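# Three arms lower a ring frame over a mast

## Task

Guide the ring frame down around the free-standing mast so that it ends up resting flat on the low bars, with the mast still standing upright on its plate. Everything must stay in that state with no robot supporting it, so the grippers must release and the arms must withdraw once it is done.

## Robot and tools

Setup: three identical i2rt Big YAM arms, named arm1, arm2 and arm3. Each has six revolute joints, a two-finger gripper and a wrist camera (arm1_cam_wrist, arm2_cam_wrist, arm3_cam_wrist). Two more cameras are fixed in the room: cam_high and cam_low. Fully stretched, a hand reaches roughly 1.0 m from its joint-1 axis. Joints move at different speeds, so the hand can sweep a wide, curved path between two postures. Plan moves with this in mind.

Frames: all poses share one scene frame, with its origin on the floor and +z up. The hand point lies midway between the fingertips. The hand's z axis runs along the fingers, and the fingers open and close along its y axis. The feet of the arms are placed in this frame, but their poses are never printed. With joints 1 and 6 at 0 and the hand level and facing forward, the wrist camera sits above the hand and looks toward the fingertips.

Joint targets are absolute values, in radians (gripper in metres). The tolerance for counting as reached is given in brackets.
- joint1_rad: -2.879..2.879 (±0.045). Turns the whole arm about its foot; positive is counter-clockwise seen from above. At 0 the arm extends the way its foot faces.
- joint2_rad: 0..3.141 (±0.14). Shoulder. At 0 the upper arm lies roughly level, pointing backward; increasing raises it and then brings it forward.
- joint3_rad: 0..3.019 (±0.09). Elbow. At 0 the forearm is folded onto the upper arm; increasing opens it.
- joint4_rad: -1.692..1.57 (±0.055). Hand pitch; positive tilts the fingers up.
- joint5_rad: -1.57..1.57 (±0.03). Sideways hand swing; positive goes to the arm's right.
- joint6_rad: -2.094..2.094 (±0.035). Hand roll; positive is clockwise when viewed from behind the hand.
- gripper_m: 0..0.093 (±0.003). Gap between the fingertips. Each pad pushes with at most about 50-62 N, and some grippers push less.
A single action may run for no more than 15 s.

Tools:
- execute_actions(actions, cameras). actions is a list holding one action, or an empty list to only read the state and images. The action is an object with optional keys "arm1", "arm2" and "arm3". Each key holds {"joints": {...}}, a map from joint name to an absolute target (the names and units listed above). Any subset of joints and arms may be given; everything named starts together, and the motions may finish at different moments. A joint or arm you omit may still be pushing toward an earlier target. An unknown key or an out-of-range number rejects the entire call, and nothing moves. cameras is an optional list drawn from arm1_cam_wrist, arm2_cam_wrist, arm3_cam_wrist, cam_high, cam_low, all. Omitted, null or ["all"] returns every camera; [] returns none. The result gives each robot's state plus end-of-call images, and the "pictures" line lists the order of the images. Example: {"arm1": {"joints": {"gripper_m": 0.05}}, "arm2": {"joints": {"joint1_rad": 0.3}}}.
- wait(seconds): 0 to 10. Sends no new command and returns the same output as an empty action.
- zoom_image(camera, region): gives an enlarged view of that camera's most recent full image. region is [x0, y0, x1, y1] in image pixels, measured from the top-left corner, and may be at most 504x504.
- read_manual(section): returns only the licence texts ("licences"). It does not move anything.
- finished_scene(scene): pass the number of the current scene. This is final. The robots first hold your last command, and the result then reports success. The goal must already be met and must remain met.

Reading results: joint_positions gives the joint readings. joint_status describes how each commanded motion ended:
- off_target: the joint stopped short of its target and may still be pushing.
- contact_stop or time_out: the joint stopped and now holds where it is. One exception: a joint that timed out may keep its target, or a target no farther than 0.375, 0.375, 0.113, 0.225, 0.075 and 0.3 rad (joints 1-6) from where it stands, and keep pushing. It will move on by itself if the path clears. To stop the push, command the position it reports.
- not_followed: an arm's targets were blocked by a built-in check. This shows up as "joint command not followed", usually with a "cause:" line. A gripper target in the same action still runs. The blocked targets may be retried with later actions until valid targets are sent. Empty calls never show this line.
- limit_stop_at_motor_heat: the arm was stopped by heat. Resend the target; the gap to the target does not mean there is contact.
on_its_own lists the joints you did not command this call; there, "held at" is the joint's target, not its position. A joint that is carrying a load can sag. A new target very close to the current reading may produce no movement.

Heat: holding loads warms the motors, and this continues while you are thinking. A MOTOR HOT line appears from 85 °C. At 100 °C an OVER-TEMPERATURE FAULT occurs: that arm and its gripper go limp until they cool, and the arm falls. Avoid long hard pushes and long heavy holds. Some heat carries into later scenes.

During that time the robots hold the last command. A faulted arm stays where it stopped. The arms do not coordinate with each other: if one is blocked, the others continue.

Things to avoid:
- Knocking any object off the work area or onto the floor.
- Dropping, slipping, slamming or striking things.
- Strong pushes. A Big YAM does not stop when it touches something; it keeps pressing.
- Arms clamping against each other: this fails the run immediately. A hard collision can fail it too.
- Self-contact. The anti-collision check may react late and ignores fingers, gripper housings and wrist cameras. No state line reports arm-to-arm contact. Contact made only through an object does not count.
Loose objects may occasionally be nudged by outside pushes. Check the cameras before finishing.

Each tool is called after "Request:" as name(argument=value, ...), one argument or row to a line, values as JSON.

## Session

Request:
execute_actions(
  actions=[],
)

Scene clock: 0.00 s.
Motor temperatures (°C, as the motors report them): arm1=[27 27 27 27 23 24] | arm2=[26 26 27 24 24 25] | arm3=[26 25 23 25 26 25]
arm1.joint_positions: joint1_rad=-0.180 joint2_rad=+0.575 joint3_rad=+1.373 joint4_rad=-1.320 joint5_rad=+0.184 joint6_rad=-0.271 gripper_m=+0.094
arm1.joint_status: not commanded
arm1.hand: x=+1.2320 y=+0.0649 z=+1.3379 quat_wxyz=(+0.180, -0.866, -0.008, +0.466) (m; scene frame)
arm2.joint_positions: joint1_rad=+0.464 joint2_rad=+0.477 joint3_rad=+1.395 joint4_rad=-1.367 joint5_rad=+0.184 joint6_rad=+0.496 gripper_m=+0.094
arm2.joint_status: not commanded
arm2.hand: x=-0.5954 y=+1.1421 z=+1.3783 quat_wxyz=(-0.523, -0.472, -0.701, +0.108) (m; scene frame)
arm3.joint_positions: joint1_rad=-0.242 joint2_rad=+0.557 joint3_rad=+1.359 joint4_rad=-1.408 joint5_rad=+0.183 joint6_rad=-0.486 gripper_m=+0.094
arm3.joint_status: not commanded
arm3.hand: x=-0.5628 y=-1.1307 z=+1.3557 quat_wxyz=(-0.469, +0.492, -0.734, +0.016) (m; scene frame)
pictures: arm1_cam_wrist, arm2_cam_wrist, arm3_cam_wrist, cam_high, cam_low
Images, in order (width x height): arm1_cam_wrist 504x504, arm2_cam_wrist 504x504, arm3_cam_wrist 504x504, cam_high 672x504, cam_low 672x504.

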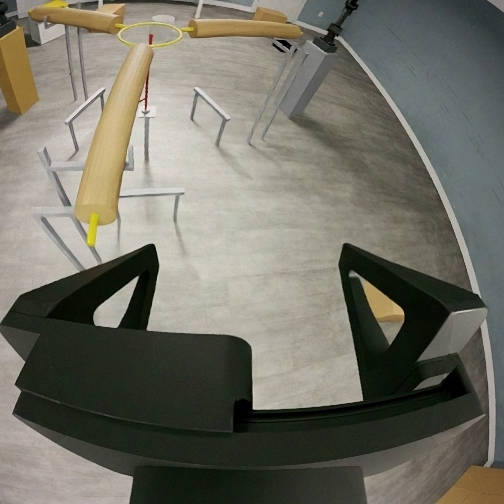

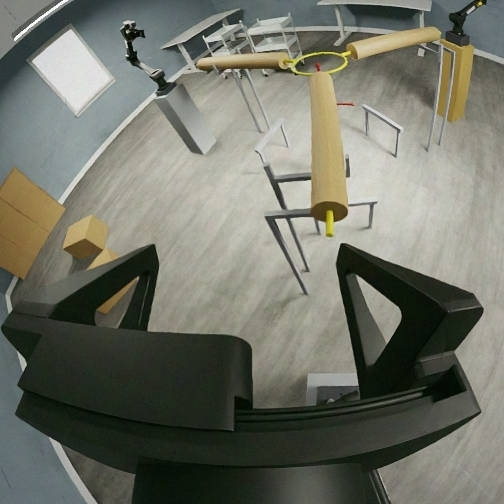

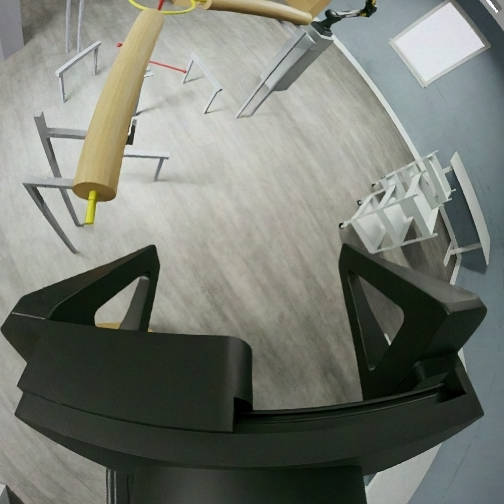

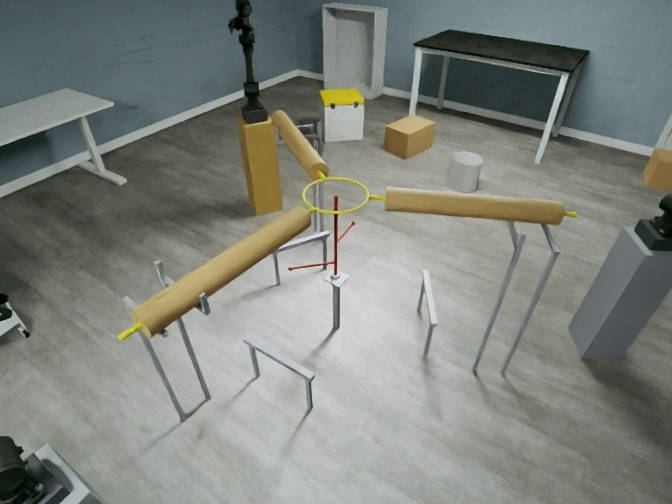

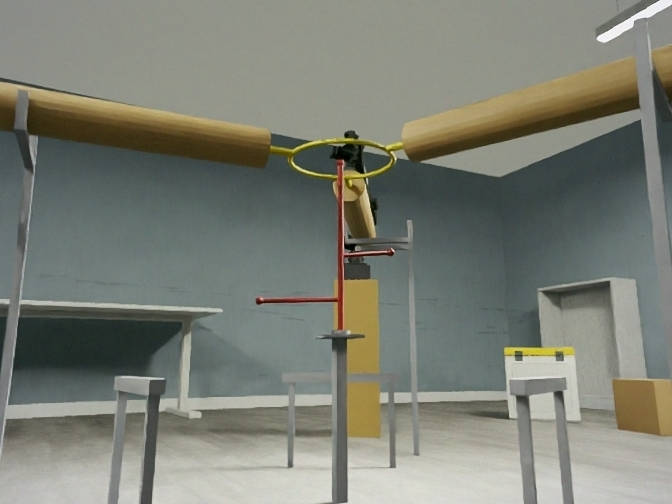

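Request:
execute_actions(
  actions=[
    {"arm1":{"joints":{"joint1_rad":0,"joint2_rad":1.2,"joint3_rad":1.5,"joint4_rad":-1.5,"joint5_rad":0,"joint6_rad":0}},"arm2":{"joints":{"joint1_rad":0,"joint2_rad":1.2,"joint3_rad":1.5,"joint4_rad":-1.5,"joint5_rad":0,"joint6_rad":0}},"arm3":{"joints":{"joint1_rad":0,"joint2_rad":1.2,"joint3_rad":1.5,"joint4_rad":-1.5,"joint5_rad":0,"joint6_rad":0}}},
  ],
)

Request:
zoom_image(
  camera="cam_high",
  region=[90,90,590,440],
)

Scene clock: 26.47 s.
Motor temperatures (°C, as the motors report them): arm1=[27 27 30 27 23 24] | arm2=[26 26 30 24 24 25] | arm3=[26 26 27 25 26 25]
arm1.joint_positions: joint1_rad=-0.007 joint2_rad=+1.219 joint3_rad=+1.486 joint4_rad=-1.492 joint5_rad=+0.002 joint6_rad=-0.010 gripper_m=+0.094
arm1.joint_status: all done
arm1.hand: x=+1.0384 y=-0.0087 z=+1.1689 quat_wxyz=(-0.001, -0.986, -0.017, +0.166) (m; scene frame)
arm2.joint_positions: joint1_rad=+0.009 joint2_rad=+1.221 joint3_rad=+1.484 joint4_rad=-1.486 joint5_rad=+0.003 joint6_rad=+0.011 gripper_m=+0.094
arm2.joint_status: all done
arm2.hand: x=-0.5138 y=+0.9068 z=+1.1943 quat_wxyz=(-0.147, -0.493, -0.853, +0.094) (m; scene frame)
arm3.joint_positions: joint1_rad=-0.007 joint2_rad=+1.201 joint3_rad=+1.477 joint4_rad=-1.493 joint5_rad=+0.002 joint6_rad=-0.008 gripper_m=+0.094
arm3.joint_status: all done
arm3.hand: x=-0.5167 y=-0.9108 z=+1.2110 quat_wxyz=(-0.154, +0.485, -0.857, -0.079) (m; scene frame)
pictures: arm1_cam_wrist, arm2_cam_wrist, arm3_cam_wrist, cam_high, cam_low
Images, in order (width x height): arm1_cam_wrist 504x504, arm2_cam_wrist 504x504, arm3_cam_wrist 504x504, cam_high 672x504, cam_low 672x504.

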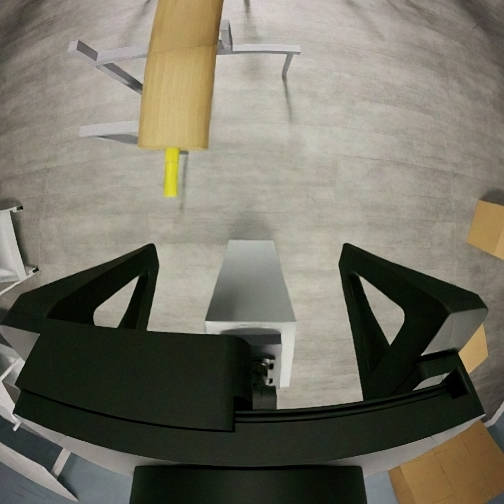

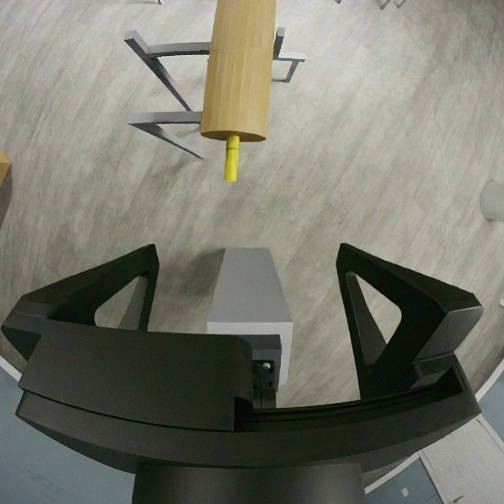

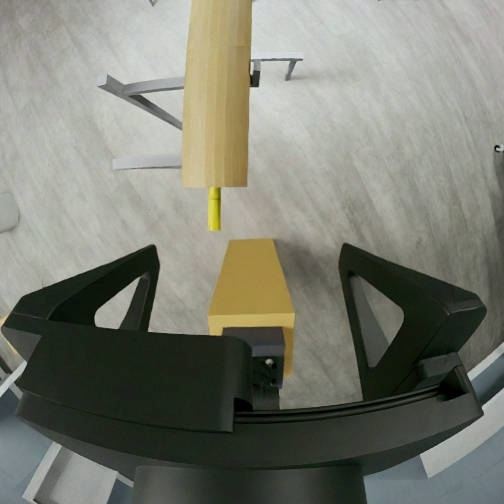

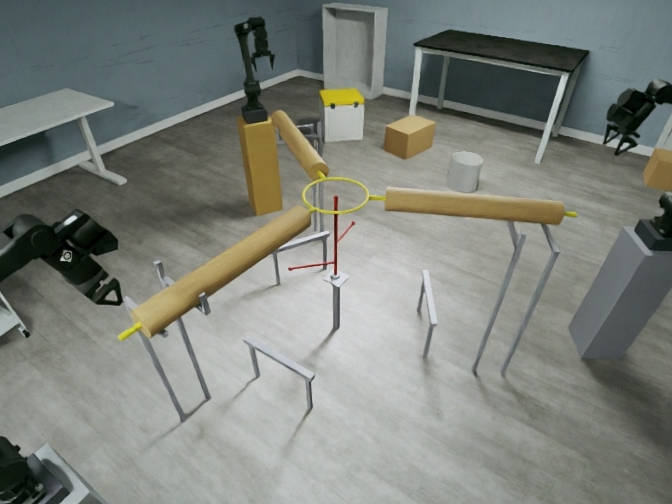

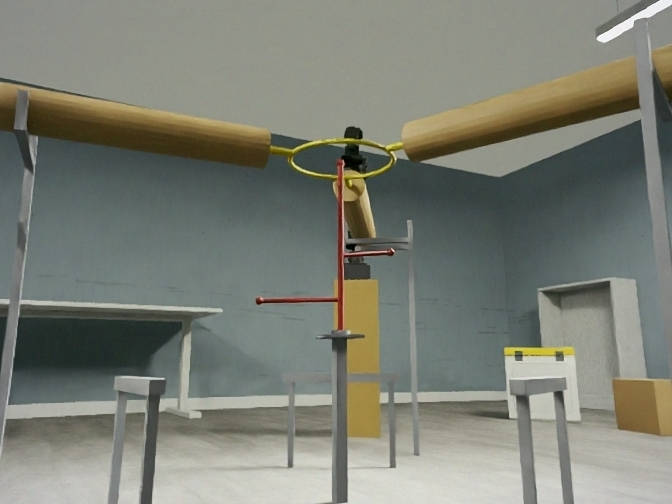

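Region (90, 90, 590, 440) of cam_high's 672x504 image, scaled by 1.008, with more detail than that image has; it fills the top 353 rows of this view, and the rest is white.

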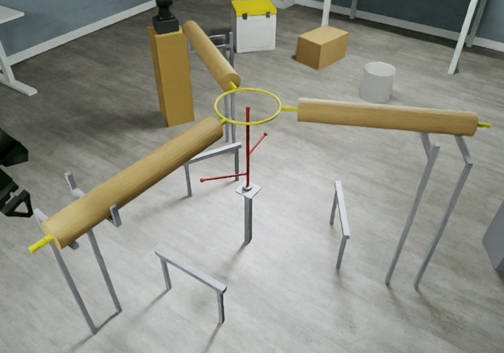

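Request:
execute_actions(
  actions=[
    {"arm1":{"joints":{"joint1_rad":0.285,"joint2_rad":1.54,"joint3_rad":1.43,"joint4_rad":-1.43,"joint6_rad":0.4}},"arm2":{"joints":{"joint1_rad":0.085,"joint2_rad":1.57,"joint3_rad":1.4,"joint4_rad":-1.37,"joint6_rad":0.15}},"arm3":{"joints":{"joint1_rad":0.16,"joint2_rad":1.42,"joint3_rad":1.19,"joint4_rad":-1.31,"joint6_rad":0.21}}},
  ],
)

Scene clock: 45.73 s.
Motor temperatures (°C, as the motors report them): arm1=[27 28 31 27 23 24] | arm2=[26 26 32 24 24 25] | arm3=[26 26 29 25 26 25]
arm1.joint_positions: joint1_rad=+0.294 joint2_rad=+1.565 joint3_rad=+1.415 joint4_rad=-1.435 joint5_rad=+0.000 joint6_rad=+0.390 gripper_m=+0.094
arm1.joint_status: all done
arm1.hand: x=+1.0101 y=-0.1471 z=+0.9965 quat_wxyz=(+0.002, -0.999, +0.032, -0.013) (m; scene frame)
arm2.joint_positions: joint1_rad=+0.080 joint2_rad=+1.599 joint3_rad=+1.384 joint4_rad=-1.381 joint5_rad=+0.003 joint6_rad=+0.139 gripper_m=+0.094
arm2.joint_status: all done
arm2.hand: x=-0.4584 y=+0.8722 z=+0.9961 quat_wxyz=(+0.016, -0.526, -0.851, +0.004) (m; scene frame)
arm3.joint_positions: joint1_rad=+0.166 joint2_rad=+1.424 joint3_rad=+1.168 joint4_rad=-1.317 joint5_rad=+0.001 joint6_rad=+0.202 gripper_m=+0.094
arm3.joint_status: all done
arm3.hand: x=-0.5770 y=-0.8800 z=+1.0012 quat_wxyz=(+0.000, +0.476, -0.880, +0.006) (m; scene frame)
pictures: arm1_cam_wrist, arm2_cam_wrist, arm3_cam_wrist, cam_high, cam_low
Images, in order (width x height): arm1_cam_wrist 504x504, arm2_cam_wrist 504x504, arm3_cam_wrist 504x504, cam_high 672x504, cam_low 672x504.

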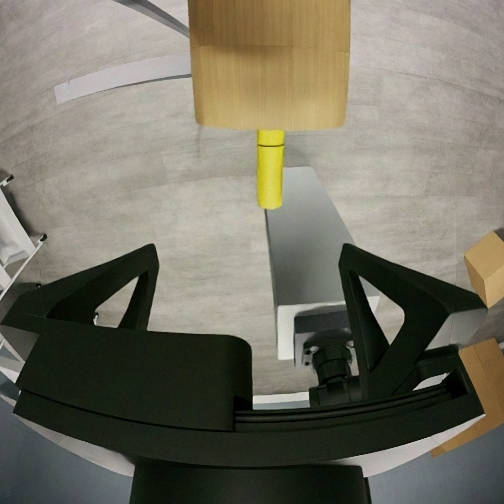

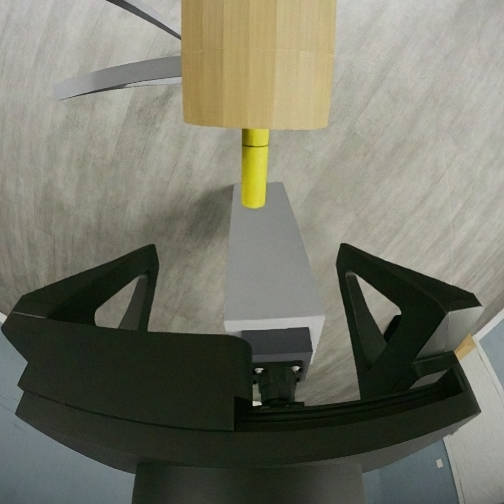

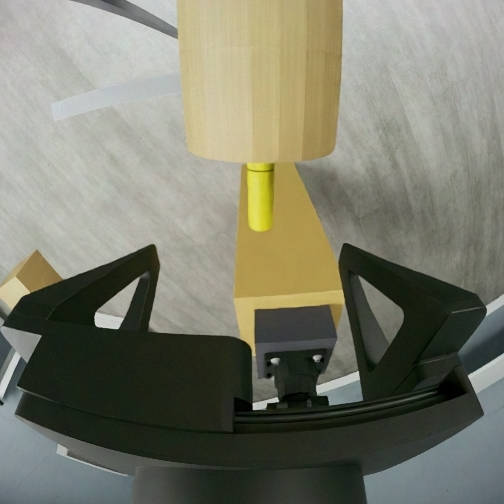

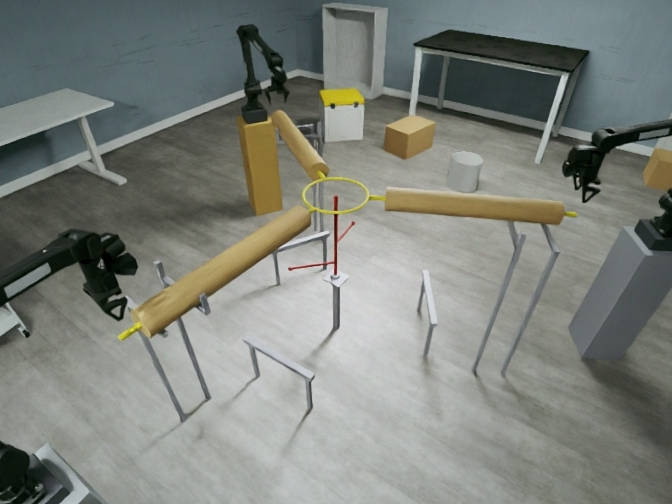

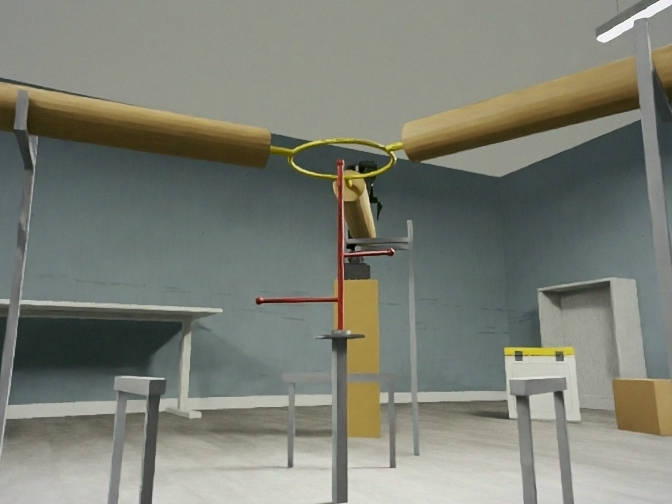

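Request:
execute_actions(
  actions=[
    {"arm1":{"joints":{"joint1_rad":0.255,"joint2_rad":1.59,"joint3_rad":1.31,"joint4_rad":-1.235,"joint6_rad":0.37}},"arm2":{"joints":{"joint1_rad":0.07,"joint2_rad":1.642,"joint3_rad":1.306,"joint4_rad":-1.18}},"arm3":{"joints":{"joint1_rad":0.143,"joint2_rad":1.478,"joint3_rad":1.054,"joint4_rad":-1.112}}},
  ],
)

Scene clock: 55.97 s.
Motor temperatures (°C, as the motors report them): arm1=[27 28 32 27 23 24] | arm2=[26 27 32 24 24 25] | arm3=[26 26 29 25 26 25]
arm1.joint_positions: joint1_rad=+0.259 joint2_rad=+1.575 joint3_rad=+1.306 joint4_rad=-1.247 joint5_rad=+0.000 joint6_rad=+0.380 gripper_m=+0.094
arm1.joint_status: all done
arm1.hand: x=+0.9949 y=-0.1354 z=+0.9515 quat_wxyz=(-0.010, -0.999, +0.044, +0.020) (m; scene frame)
arm2.joint_positions: joint1_rad=+0.080 joint2_rad=+1.638 joint3_rad=+1.305 joint4_rad=-1.197 joint5_rad=+0.003 joint6_rad=+0.140 gripper_m=+0.094
arm2.joint_status: all done
arm2.hand: x=-0.4484 y=+0.8562 z=+0.9496 quat_wxyz=(-0.015, -0.526, -0.850, +0.017) (m; scene frame)
arm3.joint_positions: joint1_rad=+0.151 joint2_rad=+1.490 joint3_rad=+1.049 joint4_rad=-1.121 joint5_rad=+0.001 joint6_rad=+0.202 gripper_m=+0.094
arm3.joint_status: all done
arm3.hand: x=-0.5696 y=-0.8793 z=+0.9336 quat_wxyz=(-0.004, +0.469, -0.883, +0.003) (m; scene frame)
pictures: arm1_cam_wrist, arm2_cam_wrist, arm3_cam_wrist, cam_high, cam_low
Images, in order (width x height): arm1_cam_wrist 504x504, arm2_cam_wrist 504x504, arm3_cam_wrist 504x504, cam_high 672x504, cam_low 672x504.

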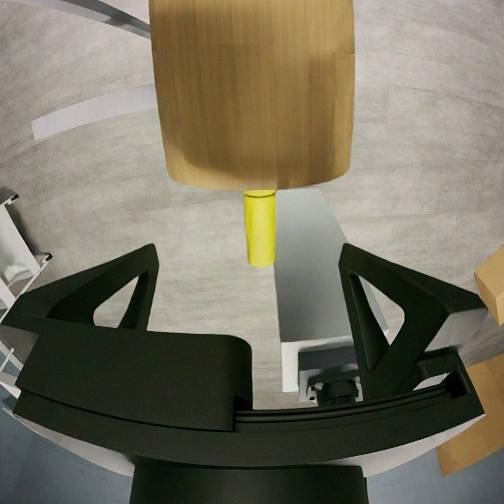

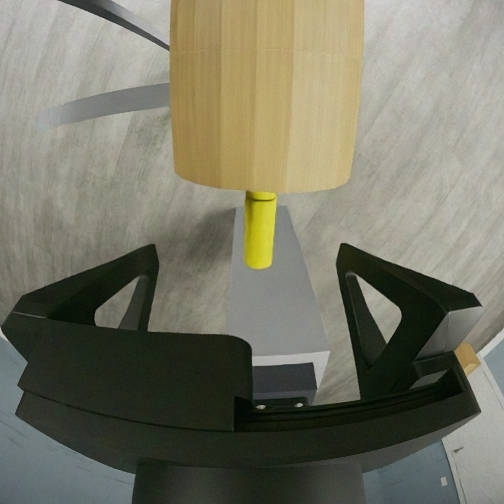

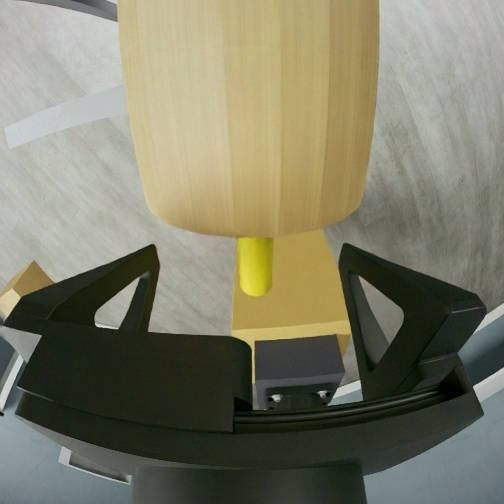

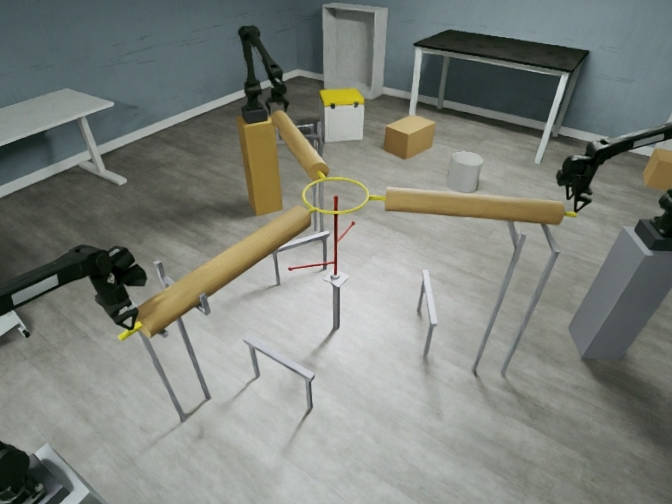

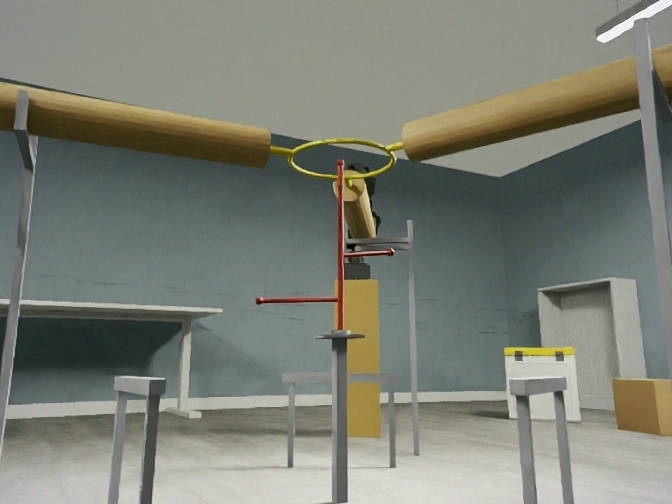

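Request:
execute_actions(
  actions=[
    {"arm1":{"joints":{"joint1_rad":0.245,"joint2_rad":1.465,"joint3_rad":1.19,"joint4_rad":-1.16}},"arm2":{"joints":{"joint1_rad":0.06,"joint2_rad":1.52,"joint3_rad":1.18,"joint4_rad":-1.1}},"arm3":{"joints":{"joint1_rad":0.138,"joint2_rad":1.335,"joint3_rad":0.93,"joint4_rad":-1.05}}},
  ],
  cameras=[],
)

Request:
execute_actions(
  actions=[
    {"arm1":{"joints":{"joint3_rad":1.08,"joint4_rad":-0.94}},"arm2":{"joints":{"joint3_rad":1.07,"joint4_rad":-0.87}},"arm3":{"joints":{"joint3_rad":0.83,"joint4_rad":-0.826}}},
  ],
)

Scene clock: 70.27 s.
Motor temperatures (°C, as the motors report them): arm1=[27 28 32 27 23 24] | arm2=[26 27 32 24 24 25] | arm3=[26 27 29 25 26 25]
arm1.joint_positions: joint1_rad=+0.256 joint2_rad=+1.482 joint3_rad=+1.185 joint4_rad=-1.172 joint5_rad=+0.000 joint6_rad=+0.380 gripper_m=+0.094
arm1.joint_status: all done
arm1.hand: x=+1.0203 y=-0.1263 z=+0.9473 quat_wxyz=(-0.018, -0.998, +0.046, +0.042) (m; scene frame)
arm2.joint_positions: joint1_rad=+0.075 joint2_rad=+1.540 joint3_rad=+1.178 joint4_rad=-1.117 joint5_rad=+0.003 joint6_rad=+0.140 gripper_m=+0.094
arm2.joint_status: all done
arm2.hand: x=-0.4661 y=+0.8782 z=+0.9475 quat_wxyz=(-0.038, -0.527, -0.849, +0.027) (m; scene frame)
arm3.joint_positions: joint1_rad=+0.149 joint2_rad=+1.333 joint3_rad=+0.932 joint4_rad=-1.060 joint5_rad=+0.001 joint6_rad=+0.202 gripper_m=+0.094
arm3.joint_status: all done
arm3.hand: x=-0.5802 y=-0.9065 z=+0.9500 quat_wxyz=(-0.043, +0.468, -0.882, -0.029) (m; scene frame)
pictures: none
No camera images: the call's "cameras" was empty. Leave "cameras" out to get every camera's image.

Scene clock: 71.23 s.
Motor temperatures (°C, as the motors report them): arm1=[27 28 32 27 23 24] | arm2=[26 27 32 24 24 25] | arm3=[26 27 29 25 26 25]
arm1.joint_positions: joint1_rad=+0.256 joint2_rad=+1.482 joint3_rad=+1.074 joint4_rad=-0.953 joint5_rad=+0.000 joint6_rad=+0.380 gripper_m=+0.094
arm1.joint_status: all done
arm1.hand: x=+1.0097 y=-0.1297 z=+0.9115 quat_wxyz=(-0.035, -0.994, +0.046, +0.093) (m; scene frame)
arm2.joint_positions: joint1_rad=+0.075 joint2_rad=+1.540 joint3_rad=+1.064 joint4_rad=-0.889 joint5_rad=+0.003 joint6_rad=+0.140 gripper_m=+0.094
arm2.joint_status: all done
arm2.hand: x=-0.4610 y=+0.8697 z=+0.9119 quat_wxyz=(-0.090, -0.524, -0.845, +0.050) (m; scene frame)
arm3.joint_positions: joint1_rad=+0.149 joint2_rad=+1.334 joint3_rad=+0.827 joint4_rad=-0.838 joint5_rad=+0.001 joint6_rad=+0.202 gripper_m=+0.094
arm3.joint_status: all done
arm3.hand: x=-0.5760 y=-0.8971 z=+0.9182 quat_wxyz=(-0.087, +0.466, -0.878, -0.066) (m; scene frame)
pictures: arm1_cam_wrist, arm2_cam_wrist, arm3_cam_wrist, cam_high, cam_low
Images, in order (width x height): arm1_cam_wrist 504x504, arm2_cam_wrist 504x504, arm3_cam_wrist 504x504, cam_high 672x504, cam_low 672x504.

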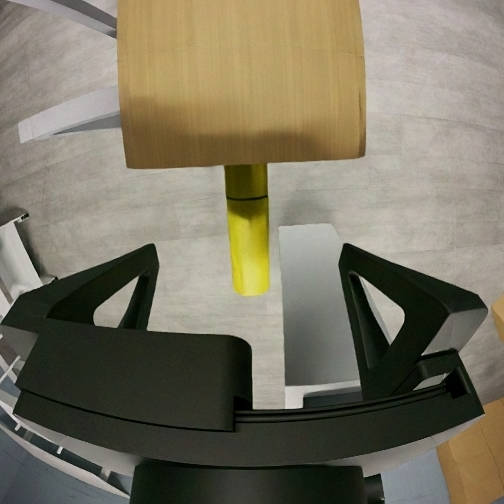

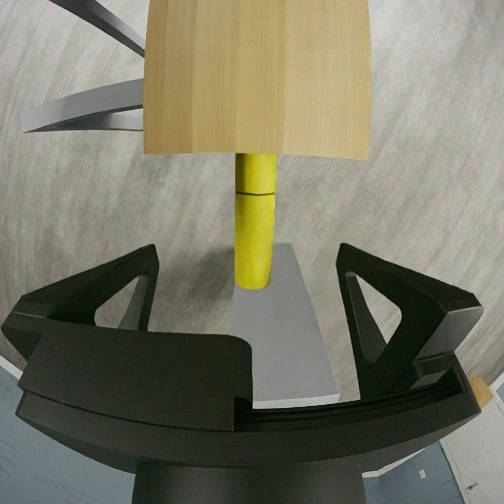

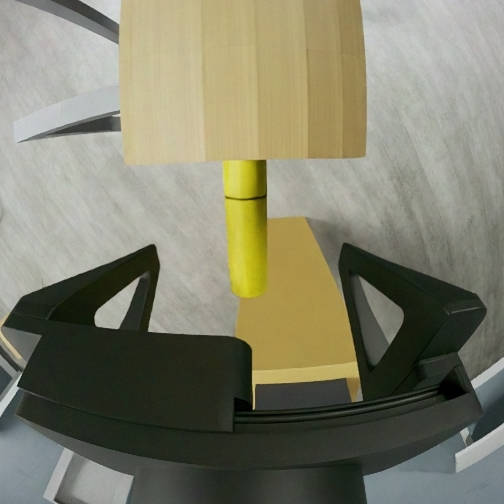

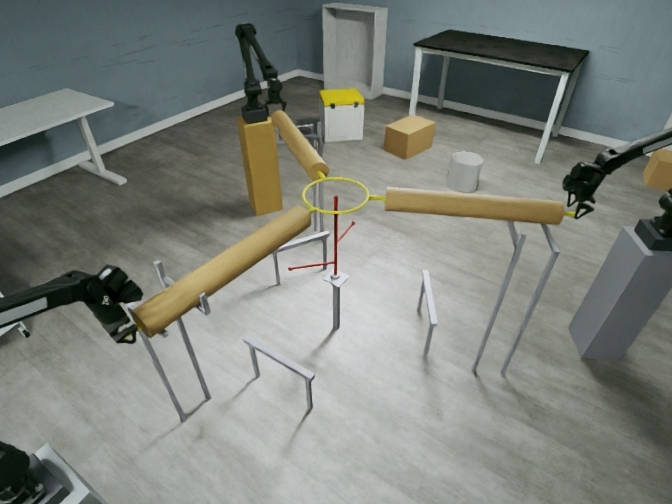

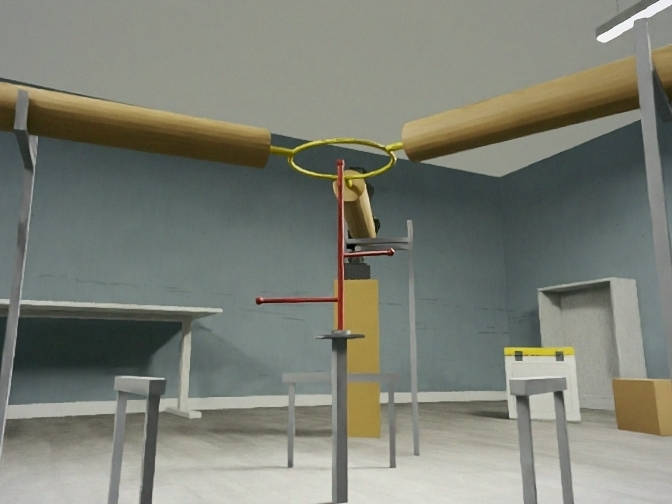

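Deepen about 2 cm, then close.

Request:
execute_actions(
  actions=[
    {"arm1":{"joints":{"joint3_rad":1.015,"joint4_rad":-0.83}},"arm2":{"joints":{"joint3_rad":1.0,"joint4_rad":-0.745}},"arm3":{"joints":{"joint3_rad":0.76,"joint4_rad":-0.705}}},
  ],
  cameras=[],
)

Request:
execute_actions(
  actions=[
    {"arm1":{"joints":{"gripper_m":0}},"arm2":{"joints":{"gripper_m":0}},"arm3":{"joints":{"gripper_m":0}}},
  ],
)

Scene clock: 77.10 s.
Motor temperatures (°C, as the motors report them): arm1=[27 28 32 27 23 24] | arm2=[26 27 32 24 24 25] | arm3=[26 26 29 25 26 25]
arm1.joint_positions: joint1_rad=+0.256 joint2_rad=+1.482 joint3_rad=+1.012 joint4_rad=-0.844 joint5_rad=+0.000 joint6_rad=+0.380 gripper_m=+0.094
arm1.joint_status: all done
arm1.hand: x=+1.0087 y=-0.1301 z=+0.8930 quat_wxyz=(-0.043, -0.991, +0.046, +0.115) (m; scene frame)
arm2.joint_positions: joint1_rad=+0.075 joint2_rad=+1.540 joint3_rad=+0.998 joint4_rad=-0.766 joint5_rad=+0.003 joint6_rad=+0.140 gripper_m=+0.094
arm2.joint_status: all done
arm2.hand: x=-0.4605 y=+0.8684 z=+0.8930 quat_wxyz=(-0.116, -0.522, -0.843, +0.062) (m; scene frame)
arm3.joint_positions: joint1_rad=+0.149 joint2_rad=+1.334 joint3_rad=+0.760 joint4_rad=-0.717 joint5_rad=+0.001 joint6_rad=+0.202 gripper_m=+0.094
arm3.joint_status: all done
arm3.hand: x=-0.5760 y=-0.8974 z=+0.8998 quat_wxyz=(-0.108, +0.464, -0.875, -0.083) (m; scene frame)
pictures: none
No camera images: the call's "cameras" was empty. Leave "cameras" out to get every camera's image.

Scene clock: 77.83 s.
Motor temperatures (°C, as the motors report them): arm1=[27 28 32 27 23 24] | arm2=[26 27 32 24 24 25] | arm3=[26 26 28 25 26 25]
arm1.joint_positions: joint1_rad=+0.256 joint2_rad=+1.482 joint3_rad=+1.012 joint4_rad=-0.843 joint5_rad=-0.003 joint6_rad=+0.360 gripper_m=+0.019
arm1.joint_status: gripper_m off_target (ended at +0.019, target +0.000)
arm1.hand: x=+1.0087 y=-0.1306 z=+0.8930 quat_wxyz=(-0.043, -0.992, +0.036, +0.115) (m; scene frame)
arm2.joint_positions: joint1_rad=+0.072 joint2_rad=+1.540 joint3_rad=+0.998 joint4_rad=-0.764 joint5_rad=+0.005 joint6_rad=+0.143 gripper_m=+0.019
arm2.joint_status: gripper_m off_target (ended at +0.019, target +0.000)
arm2.hand: x=-0.4619 y=+0.8672 z=+0.8931 quat_wxyz=(-0.116, -0.525, -0.841, +0.063) (m; scene frame)
arm3.joint_positions: joint1_rad=+0.149 joint2_rad=+1.334 joint3_rad=+0.760 joint4_rad=-0.715 joint5_rad=-0.006 joint6_rad=+0.199 gripper_m=+0.018
arm3.joint_status: gripper_m off_target (ended at +0.018, target +0.000)
arm3.hand: x=-0.5768 y=-0.8964 z=+0.9000 quat_wxyz=(-0.107, +0.466, -0.874, -0.086) (m; scene frame)
pictures: arm1_cam_wrist, arm2_cam_wrist, arm3_cam_wrist, cam_high, cam_low
Images, in order (width x height): arm1_cam_wrist 504x504, arm2_cam_wrist 504x504, arm3_cam_wrist 504x504, cam_high 672x504, cam_low 672x504.

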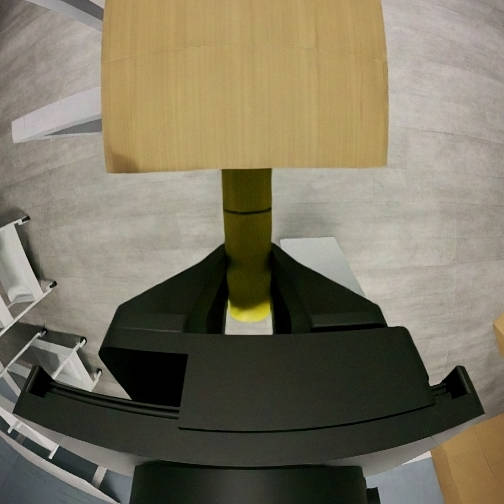

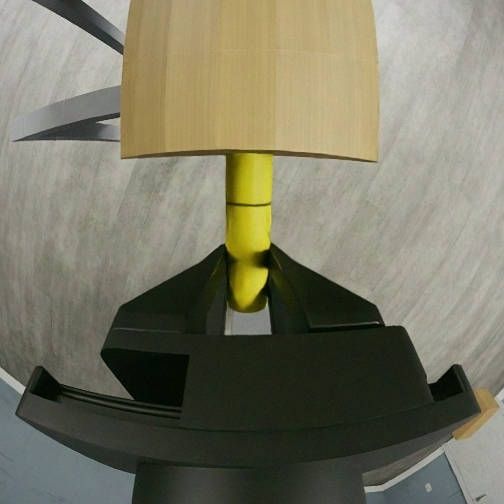

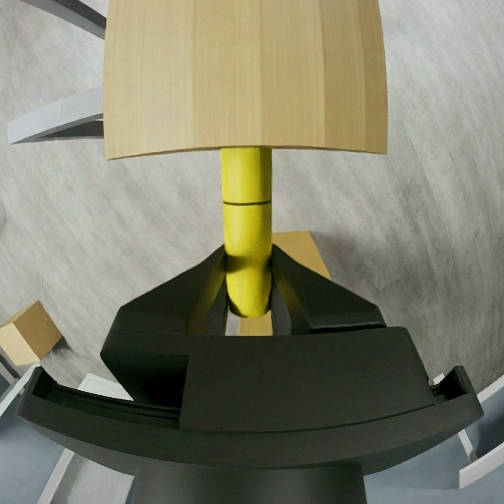

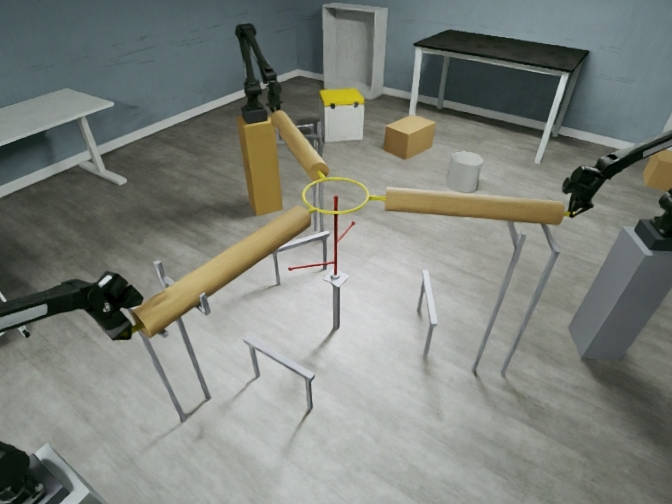

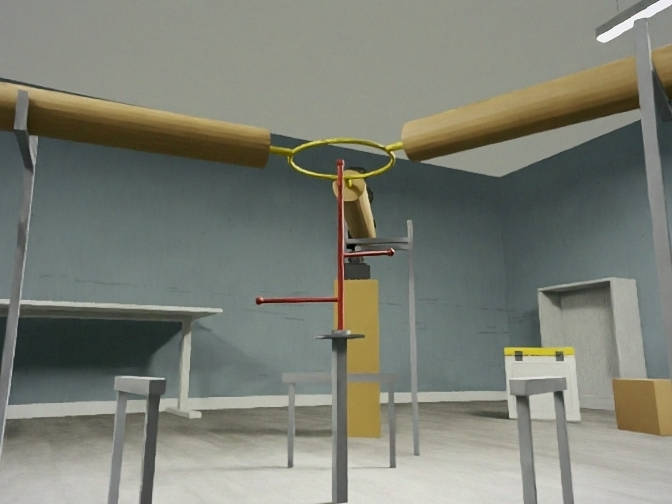

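Request:
execute_actions(
  actions=[
    {"arm1":{"joints":{"joint1_rad":0.256,"joint2_rad":1.365,"joint3_rad":1.24,"joint4_rad":-1.13,"joint6_rad":0.36}},"arm2":{"joints":{"joint1_rad":0.072,"joint2_rad":1.40,"joint3_rad":1.205,"joint4_rad":-1.06}},"arm3":{"joints":{"joint1_rad":0.149,"joint2_rad":1.185,"joint3_rad":0.985,"joint4_rad":-1.06}}},
  ],
)

Scene clock: 98.27 s.
Motor temperatures (°C, as the motors report them): arm1=[27 29 32 27 23 24] | arm2=[26 27 32 24 24 25] | arm3=[26 26 28 25 26 25]
arm1.joint_positions: joint1_rad=+0.256 joint2_rad=+1.388 joint3_rad=+1.187 joint4_rad=-1.111 joint5_rad=-0.001 joint6_rad=+0.356 gripper_m=+0.019
arm1.joint_status: all done
arm1.hand: x=+1.0096 y=-0.1294 z=+0.9913 quat_wxyz=(-0.042, -0.992, +0.034, +0.116) (m; scene frame)
arm2.joint_positions: joint1_rad=+0.072 joint2_rad=+1.428 joint3_rad=+1.152 joint4_rad=-1.024 joint5_rad=+0.010 joint6_rad=+0.144 gripper_m=+0.019
arm2.joint_status: all done
arm2.hand: x=-0.4620 y=+0.8683 z=+0.9906 quat_wxyz=(-0.119, -0.526, -0.840, +0.066) (m; scene frame)
arm3.joint_positions: joint1_rad=+0.149 joint2_rad=+1.201 joint3_rad=+0.931 joint4_rad=-1.020 joint5_rad=-0.004 joint6_rad=+0.197 gripper_m=+0.018
arm3.joint_status: all done
arm3.hand: x=-0.5785 y=-0.8991 z=+0.9989 quat_wxyz=(-0.107, +0.467, -0.874, -0.085) (m; scene frame)
pictures: arm1_cam_wrist, arm2_cam_wrist, arm3_cam_wrist, cam_high, cam_low
Images, in order (width x height): arm1_cam_wrist 504x504, arm2_cam_wrist 504x504, arm3_cam_wrist 504x504, cam_high 672x504, cam_low 672x504.

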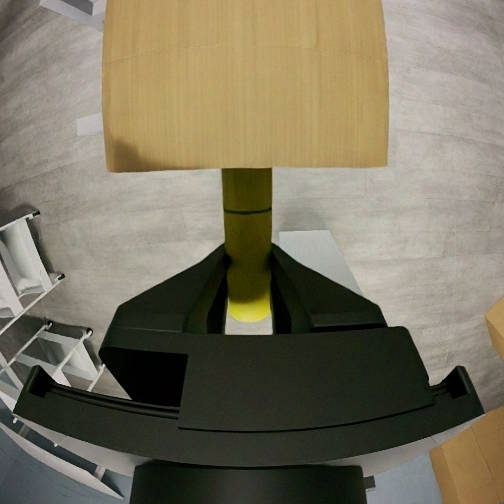

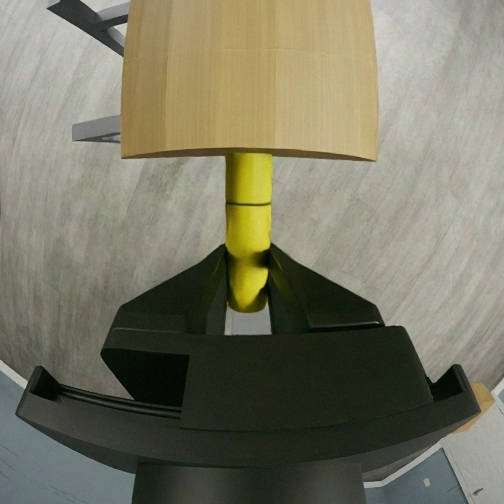

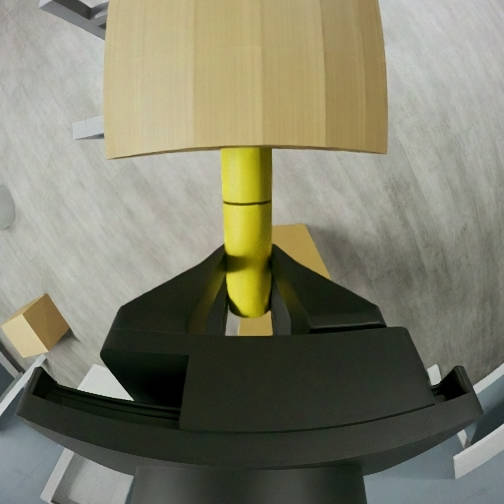

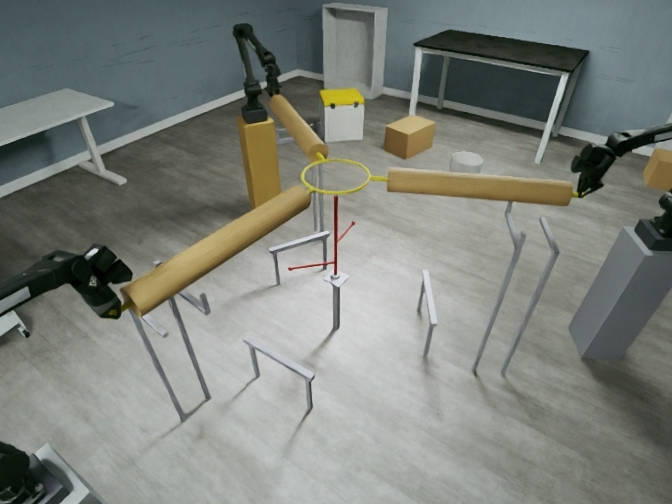

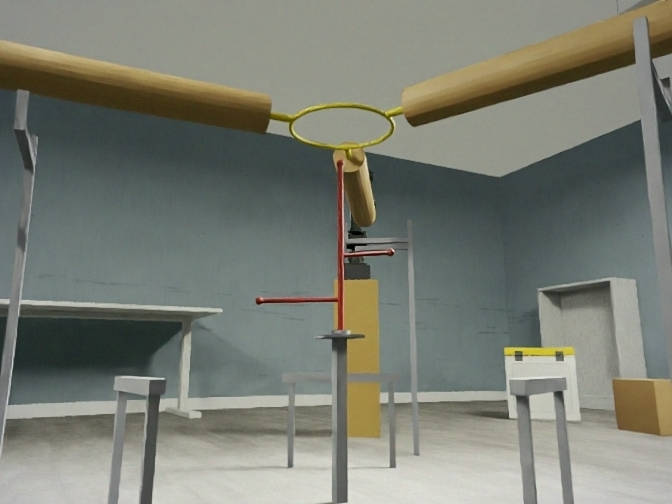

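Request:
execute_actions(
  actions=[
    {"arm1":{"joints":{"joint1_rad":-0.004,"joint2_rad":1.305,"joint3_rad":1.195,"joint4_rad":-1.13,"joint6_rad":-0.014}},"arm2":{"joints":{"joint1_rad":-0.174,"joint2_rad":1.42,"joint3_rad":1.245,"joint6_rad":-0.217}},"arm3":{"joints":{"joint1_rad":-0.149,"joint2_rad":1.195,"joint3_rad":1.005,"joint6_rad":-0.213}}},
  ],
  cameras=["cam_low"],
)

Request:
execute_actions(
  actions=[
    {"arm1":{"joints":{"joint1_rad":-0.262,"joint2_rad":1.375,"joint3_rad":1.26,"joint6_rad":-0.385}},"arm2":{"joints":{"joint1_rad":-0.387,"joint2_rad":1.545,"joint3_rad":1.38,"joint4_rad":-1.075,"joint6_rad":-0.543}},"arm3":{"joints":{"joint1_rad":-0.408,"joint2_rad":1.32,"joint3_rad":1.12,"joint4_rad":-1.045,"joint6_rad":-0.585}}},
  ],
)

Scene clock: 109.30 s.
Motor temperatures (°C, as the motors report them): arm1=[27 29 34 27 23 24] | arm2=[26 27 35 24 24 25] | arm3=[26 26 31 25 26 25]
arm1.joint_positions: joint1_rad=+0.004 joint2_rad=+1.353 joint3_rad=+1.177 joint4_rad=-1.130 joint5_rad=-0.016 joint6_rad=-0.005 gripper_m=+0.019
arm1.joint_status: all done
arm1.hand: x=+1.0012 y=-0.0182 z=+1.0001 quat_wxyz=(-0.011, -0.992, -0.021, +0.126) (m; scene frame)
arm2.joint_positions: joint1_rad=-0.177 joint2_rad=+1.429 joint3_rad=+1.167 joint4_rad=-1.054 joint5_rad=-0.010 joint6_rad=-0.197 gripper_m=+0.019
arm2.joint_status: all done
arm2.hand: x=-0.5630 y=+0.8191 z=+0.9963 quat_wxyz=(-0.096, -0.486, -0.864, +0.086) (m; scene frame)
arm3.joint_positions: joint1_rad=-0.128 joint2_rad=+1.208 joint3_rad=+0.937 joint4_rad=-1.043 joint5_rad=-0.028 joint6_rad=-0.192 gripper_m=+0.019
arm3.joint_status: all done
arm3.hand: x=-0.4919 y=-0.9528 z=+0.9987 quat_wxyz=(-0.115, +0.517, -0.847, -0.052) (m; scene frame)
pictures: cam_low
Images, in order (width x height): cam_low 672x504.

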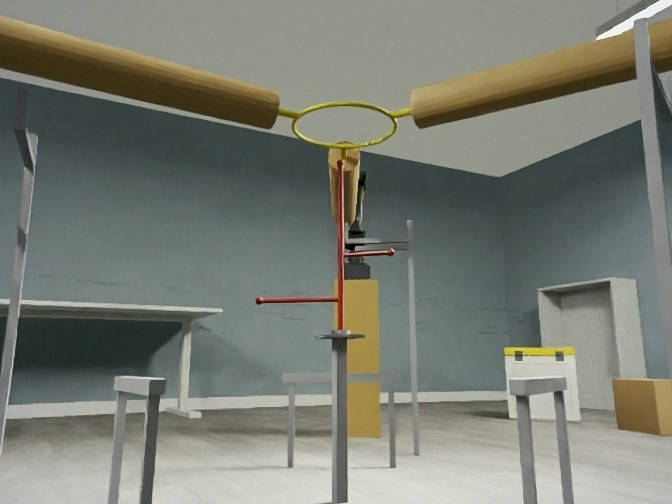

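Scene clock: 110.37 s.
Motor temperatures (°C, as the motors report them): arm1=[27 29 34 27 23 24] | arm2=[26 27 35 24 24 25] | arm3=[26 26 31 25 26 25]
arm1.joint_positions: joint1_rad=-0.243 joint2_rad=+1.385 joint3_rad=+1.198 joint4_rad=-1.120 joint5_rad=-0.022 joint6_rad=-0.369 gripper_m=+0.019
arm1.joint_status: all done
arm1.hand: x=+0.9992 y=+0.0931 z=+0.9960 quat_wxyz=(+0.026, -0.989, -0.080, +0.123) (m; scene frame)
arm2.joint_positions: joint1_rad=-0.376 joint2_rad=+1.575 joint3_rad=+1.292 joint4_rad=-1.085 joint5_rad=-0.022 joint6_rad=-0.509 gripper_m=+0.019
arm2.joint_status: all done
arm2.hand: x=-0.6450 y=+0.7558 z=+0.9813 quat_wxyz=(-0.062, -0.437, -0.893, +0.084) (m; scene frame)
arm3.joint_positions: joint1_rad=-0.398 joint2_rad=+1.357 joint3_rad=+1.050 joint4_rad=-1.037 joint5_rad=-0.017 joint6_rad=-0.572 gripper_m=+0.019
arm3.joint_status: all done
arm3.hand: x=-0.3819 y=-1.0007 z=+0.9910 quat_wxyz=(-0.112, +0.563, -0.819, -0.006) (m; scene frame)
pictures: arm1_cam_wrist, arm2_cam_wrist, arm3_cam_wrist, cam_high, cam_low
Images, in order (width x height): arm1_cam_wrist 504x504, arm2_cam_wrist 504x504, arm3_cam_wrist 504x504, cam_high 672x504, cam_low 672x504.

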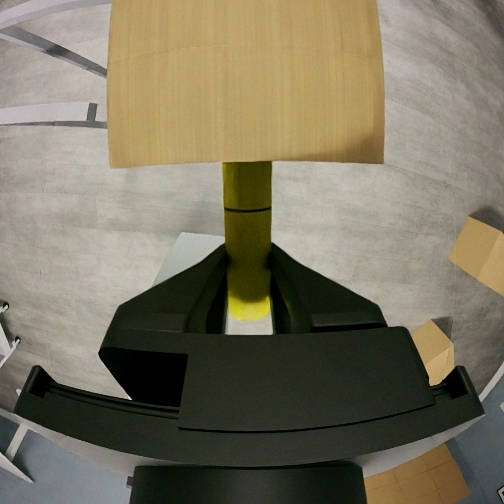

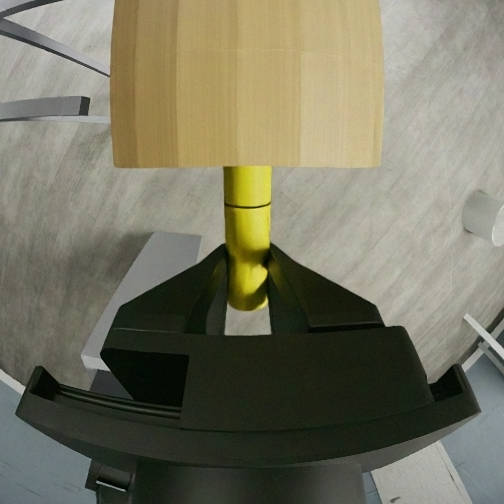

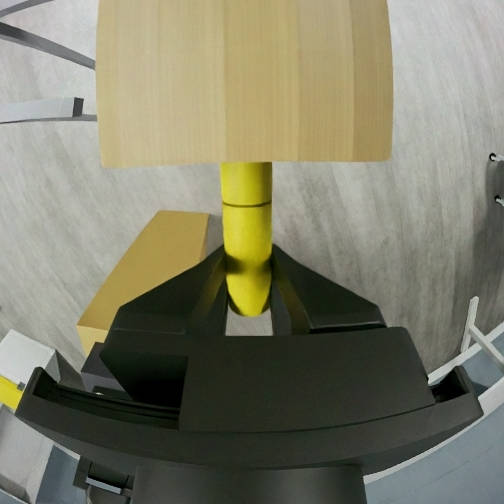

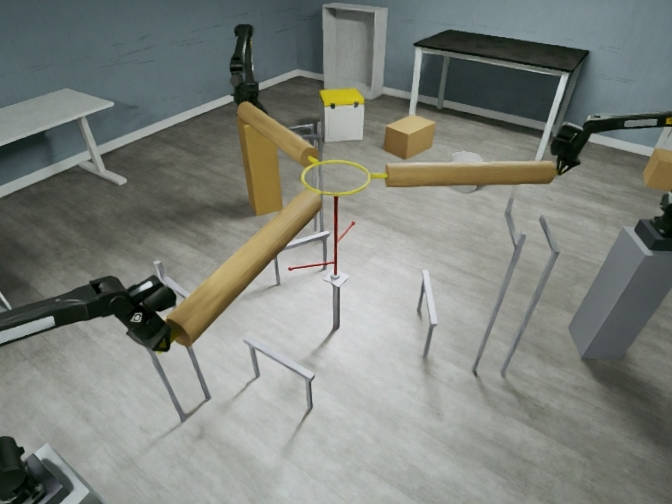

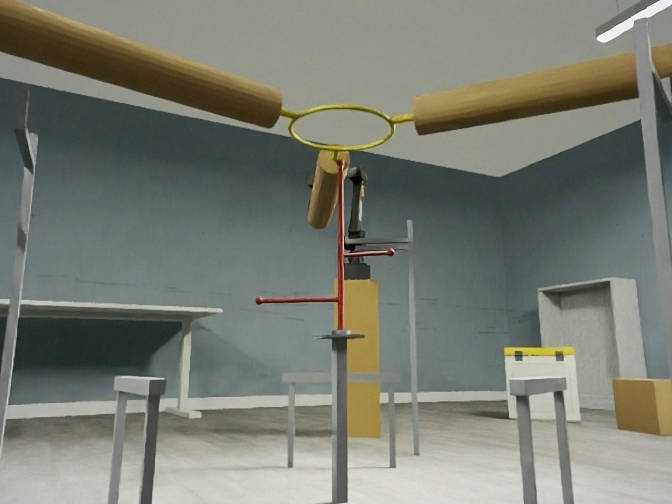

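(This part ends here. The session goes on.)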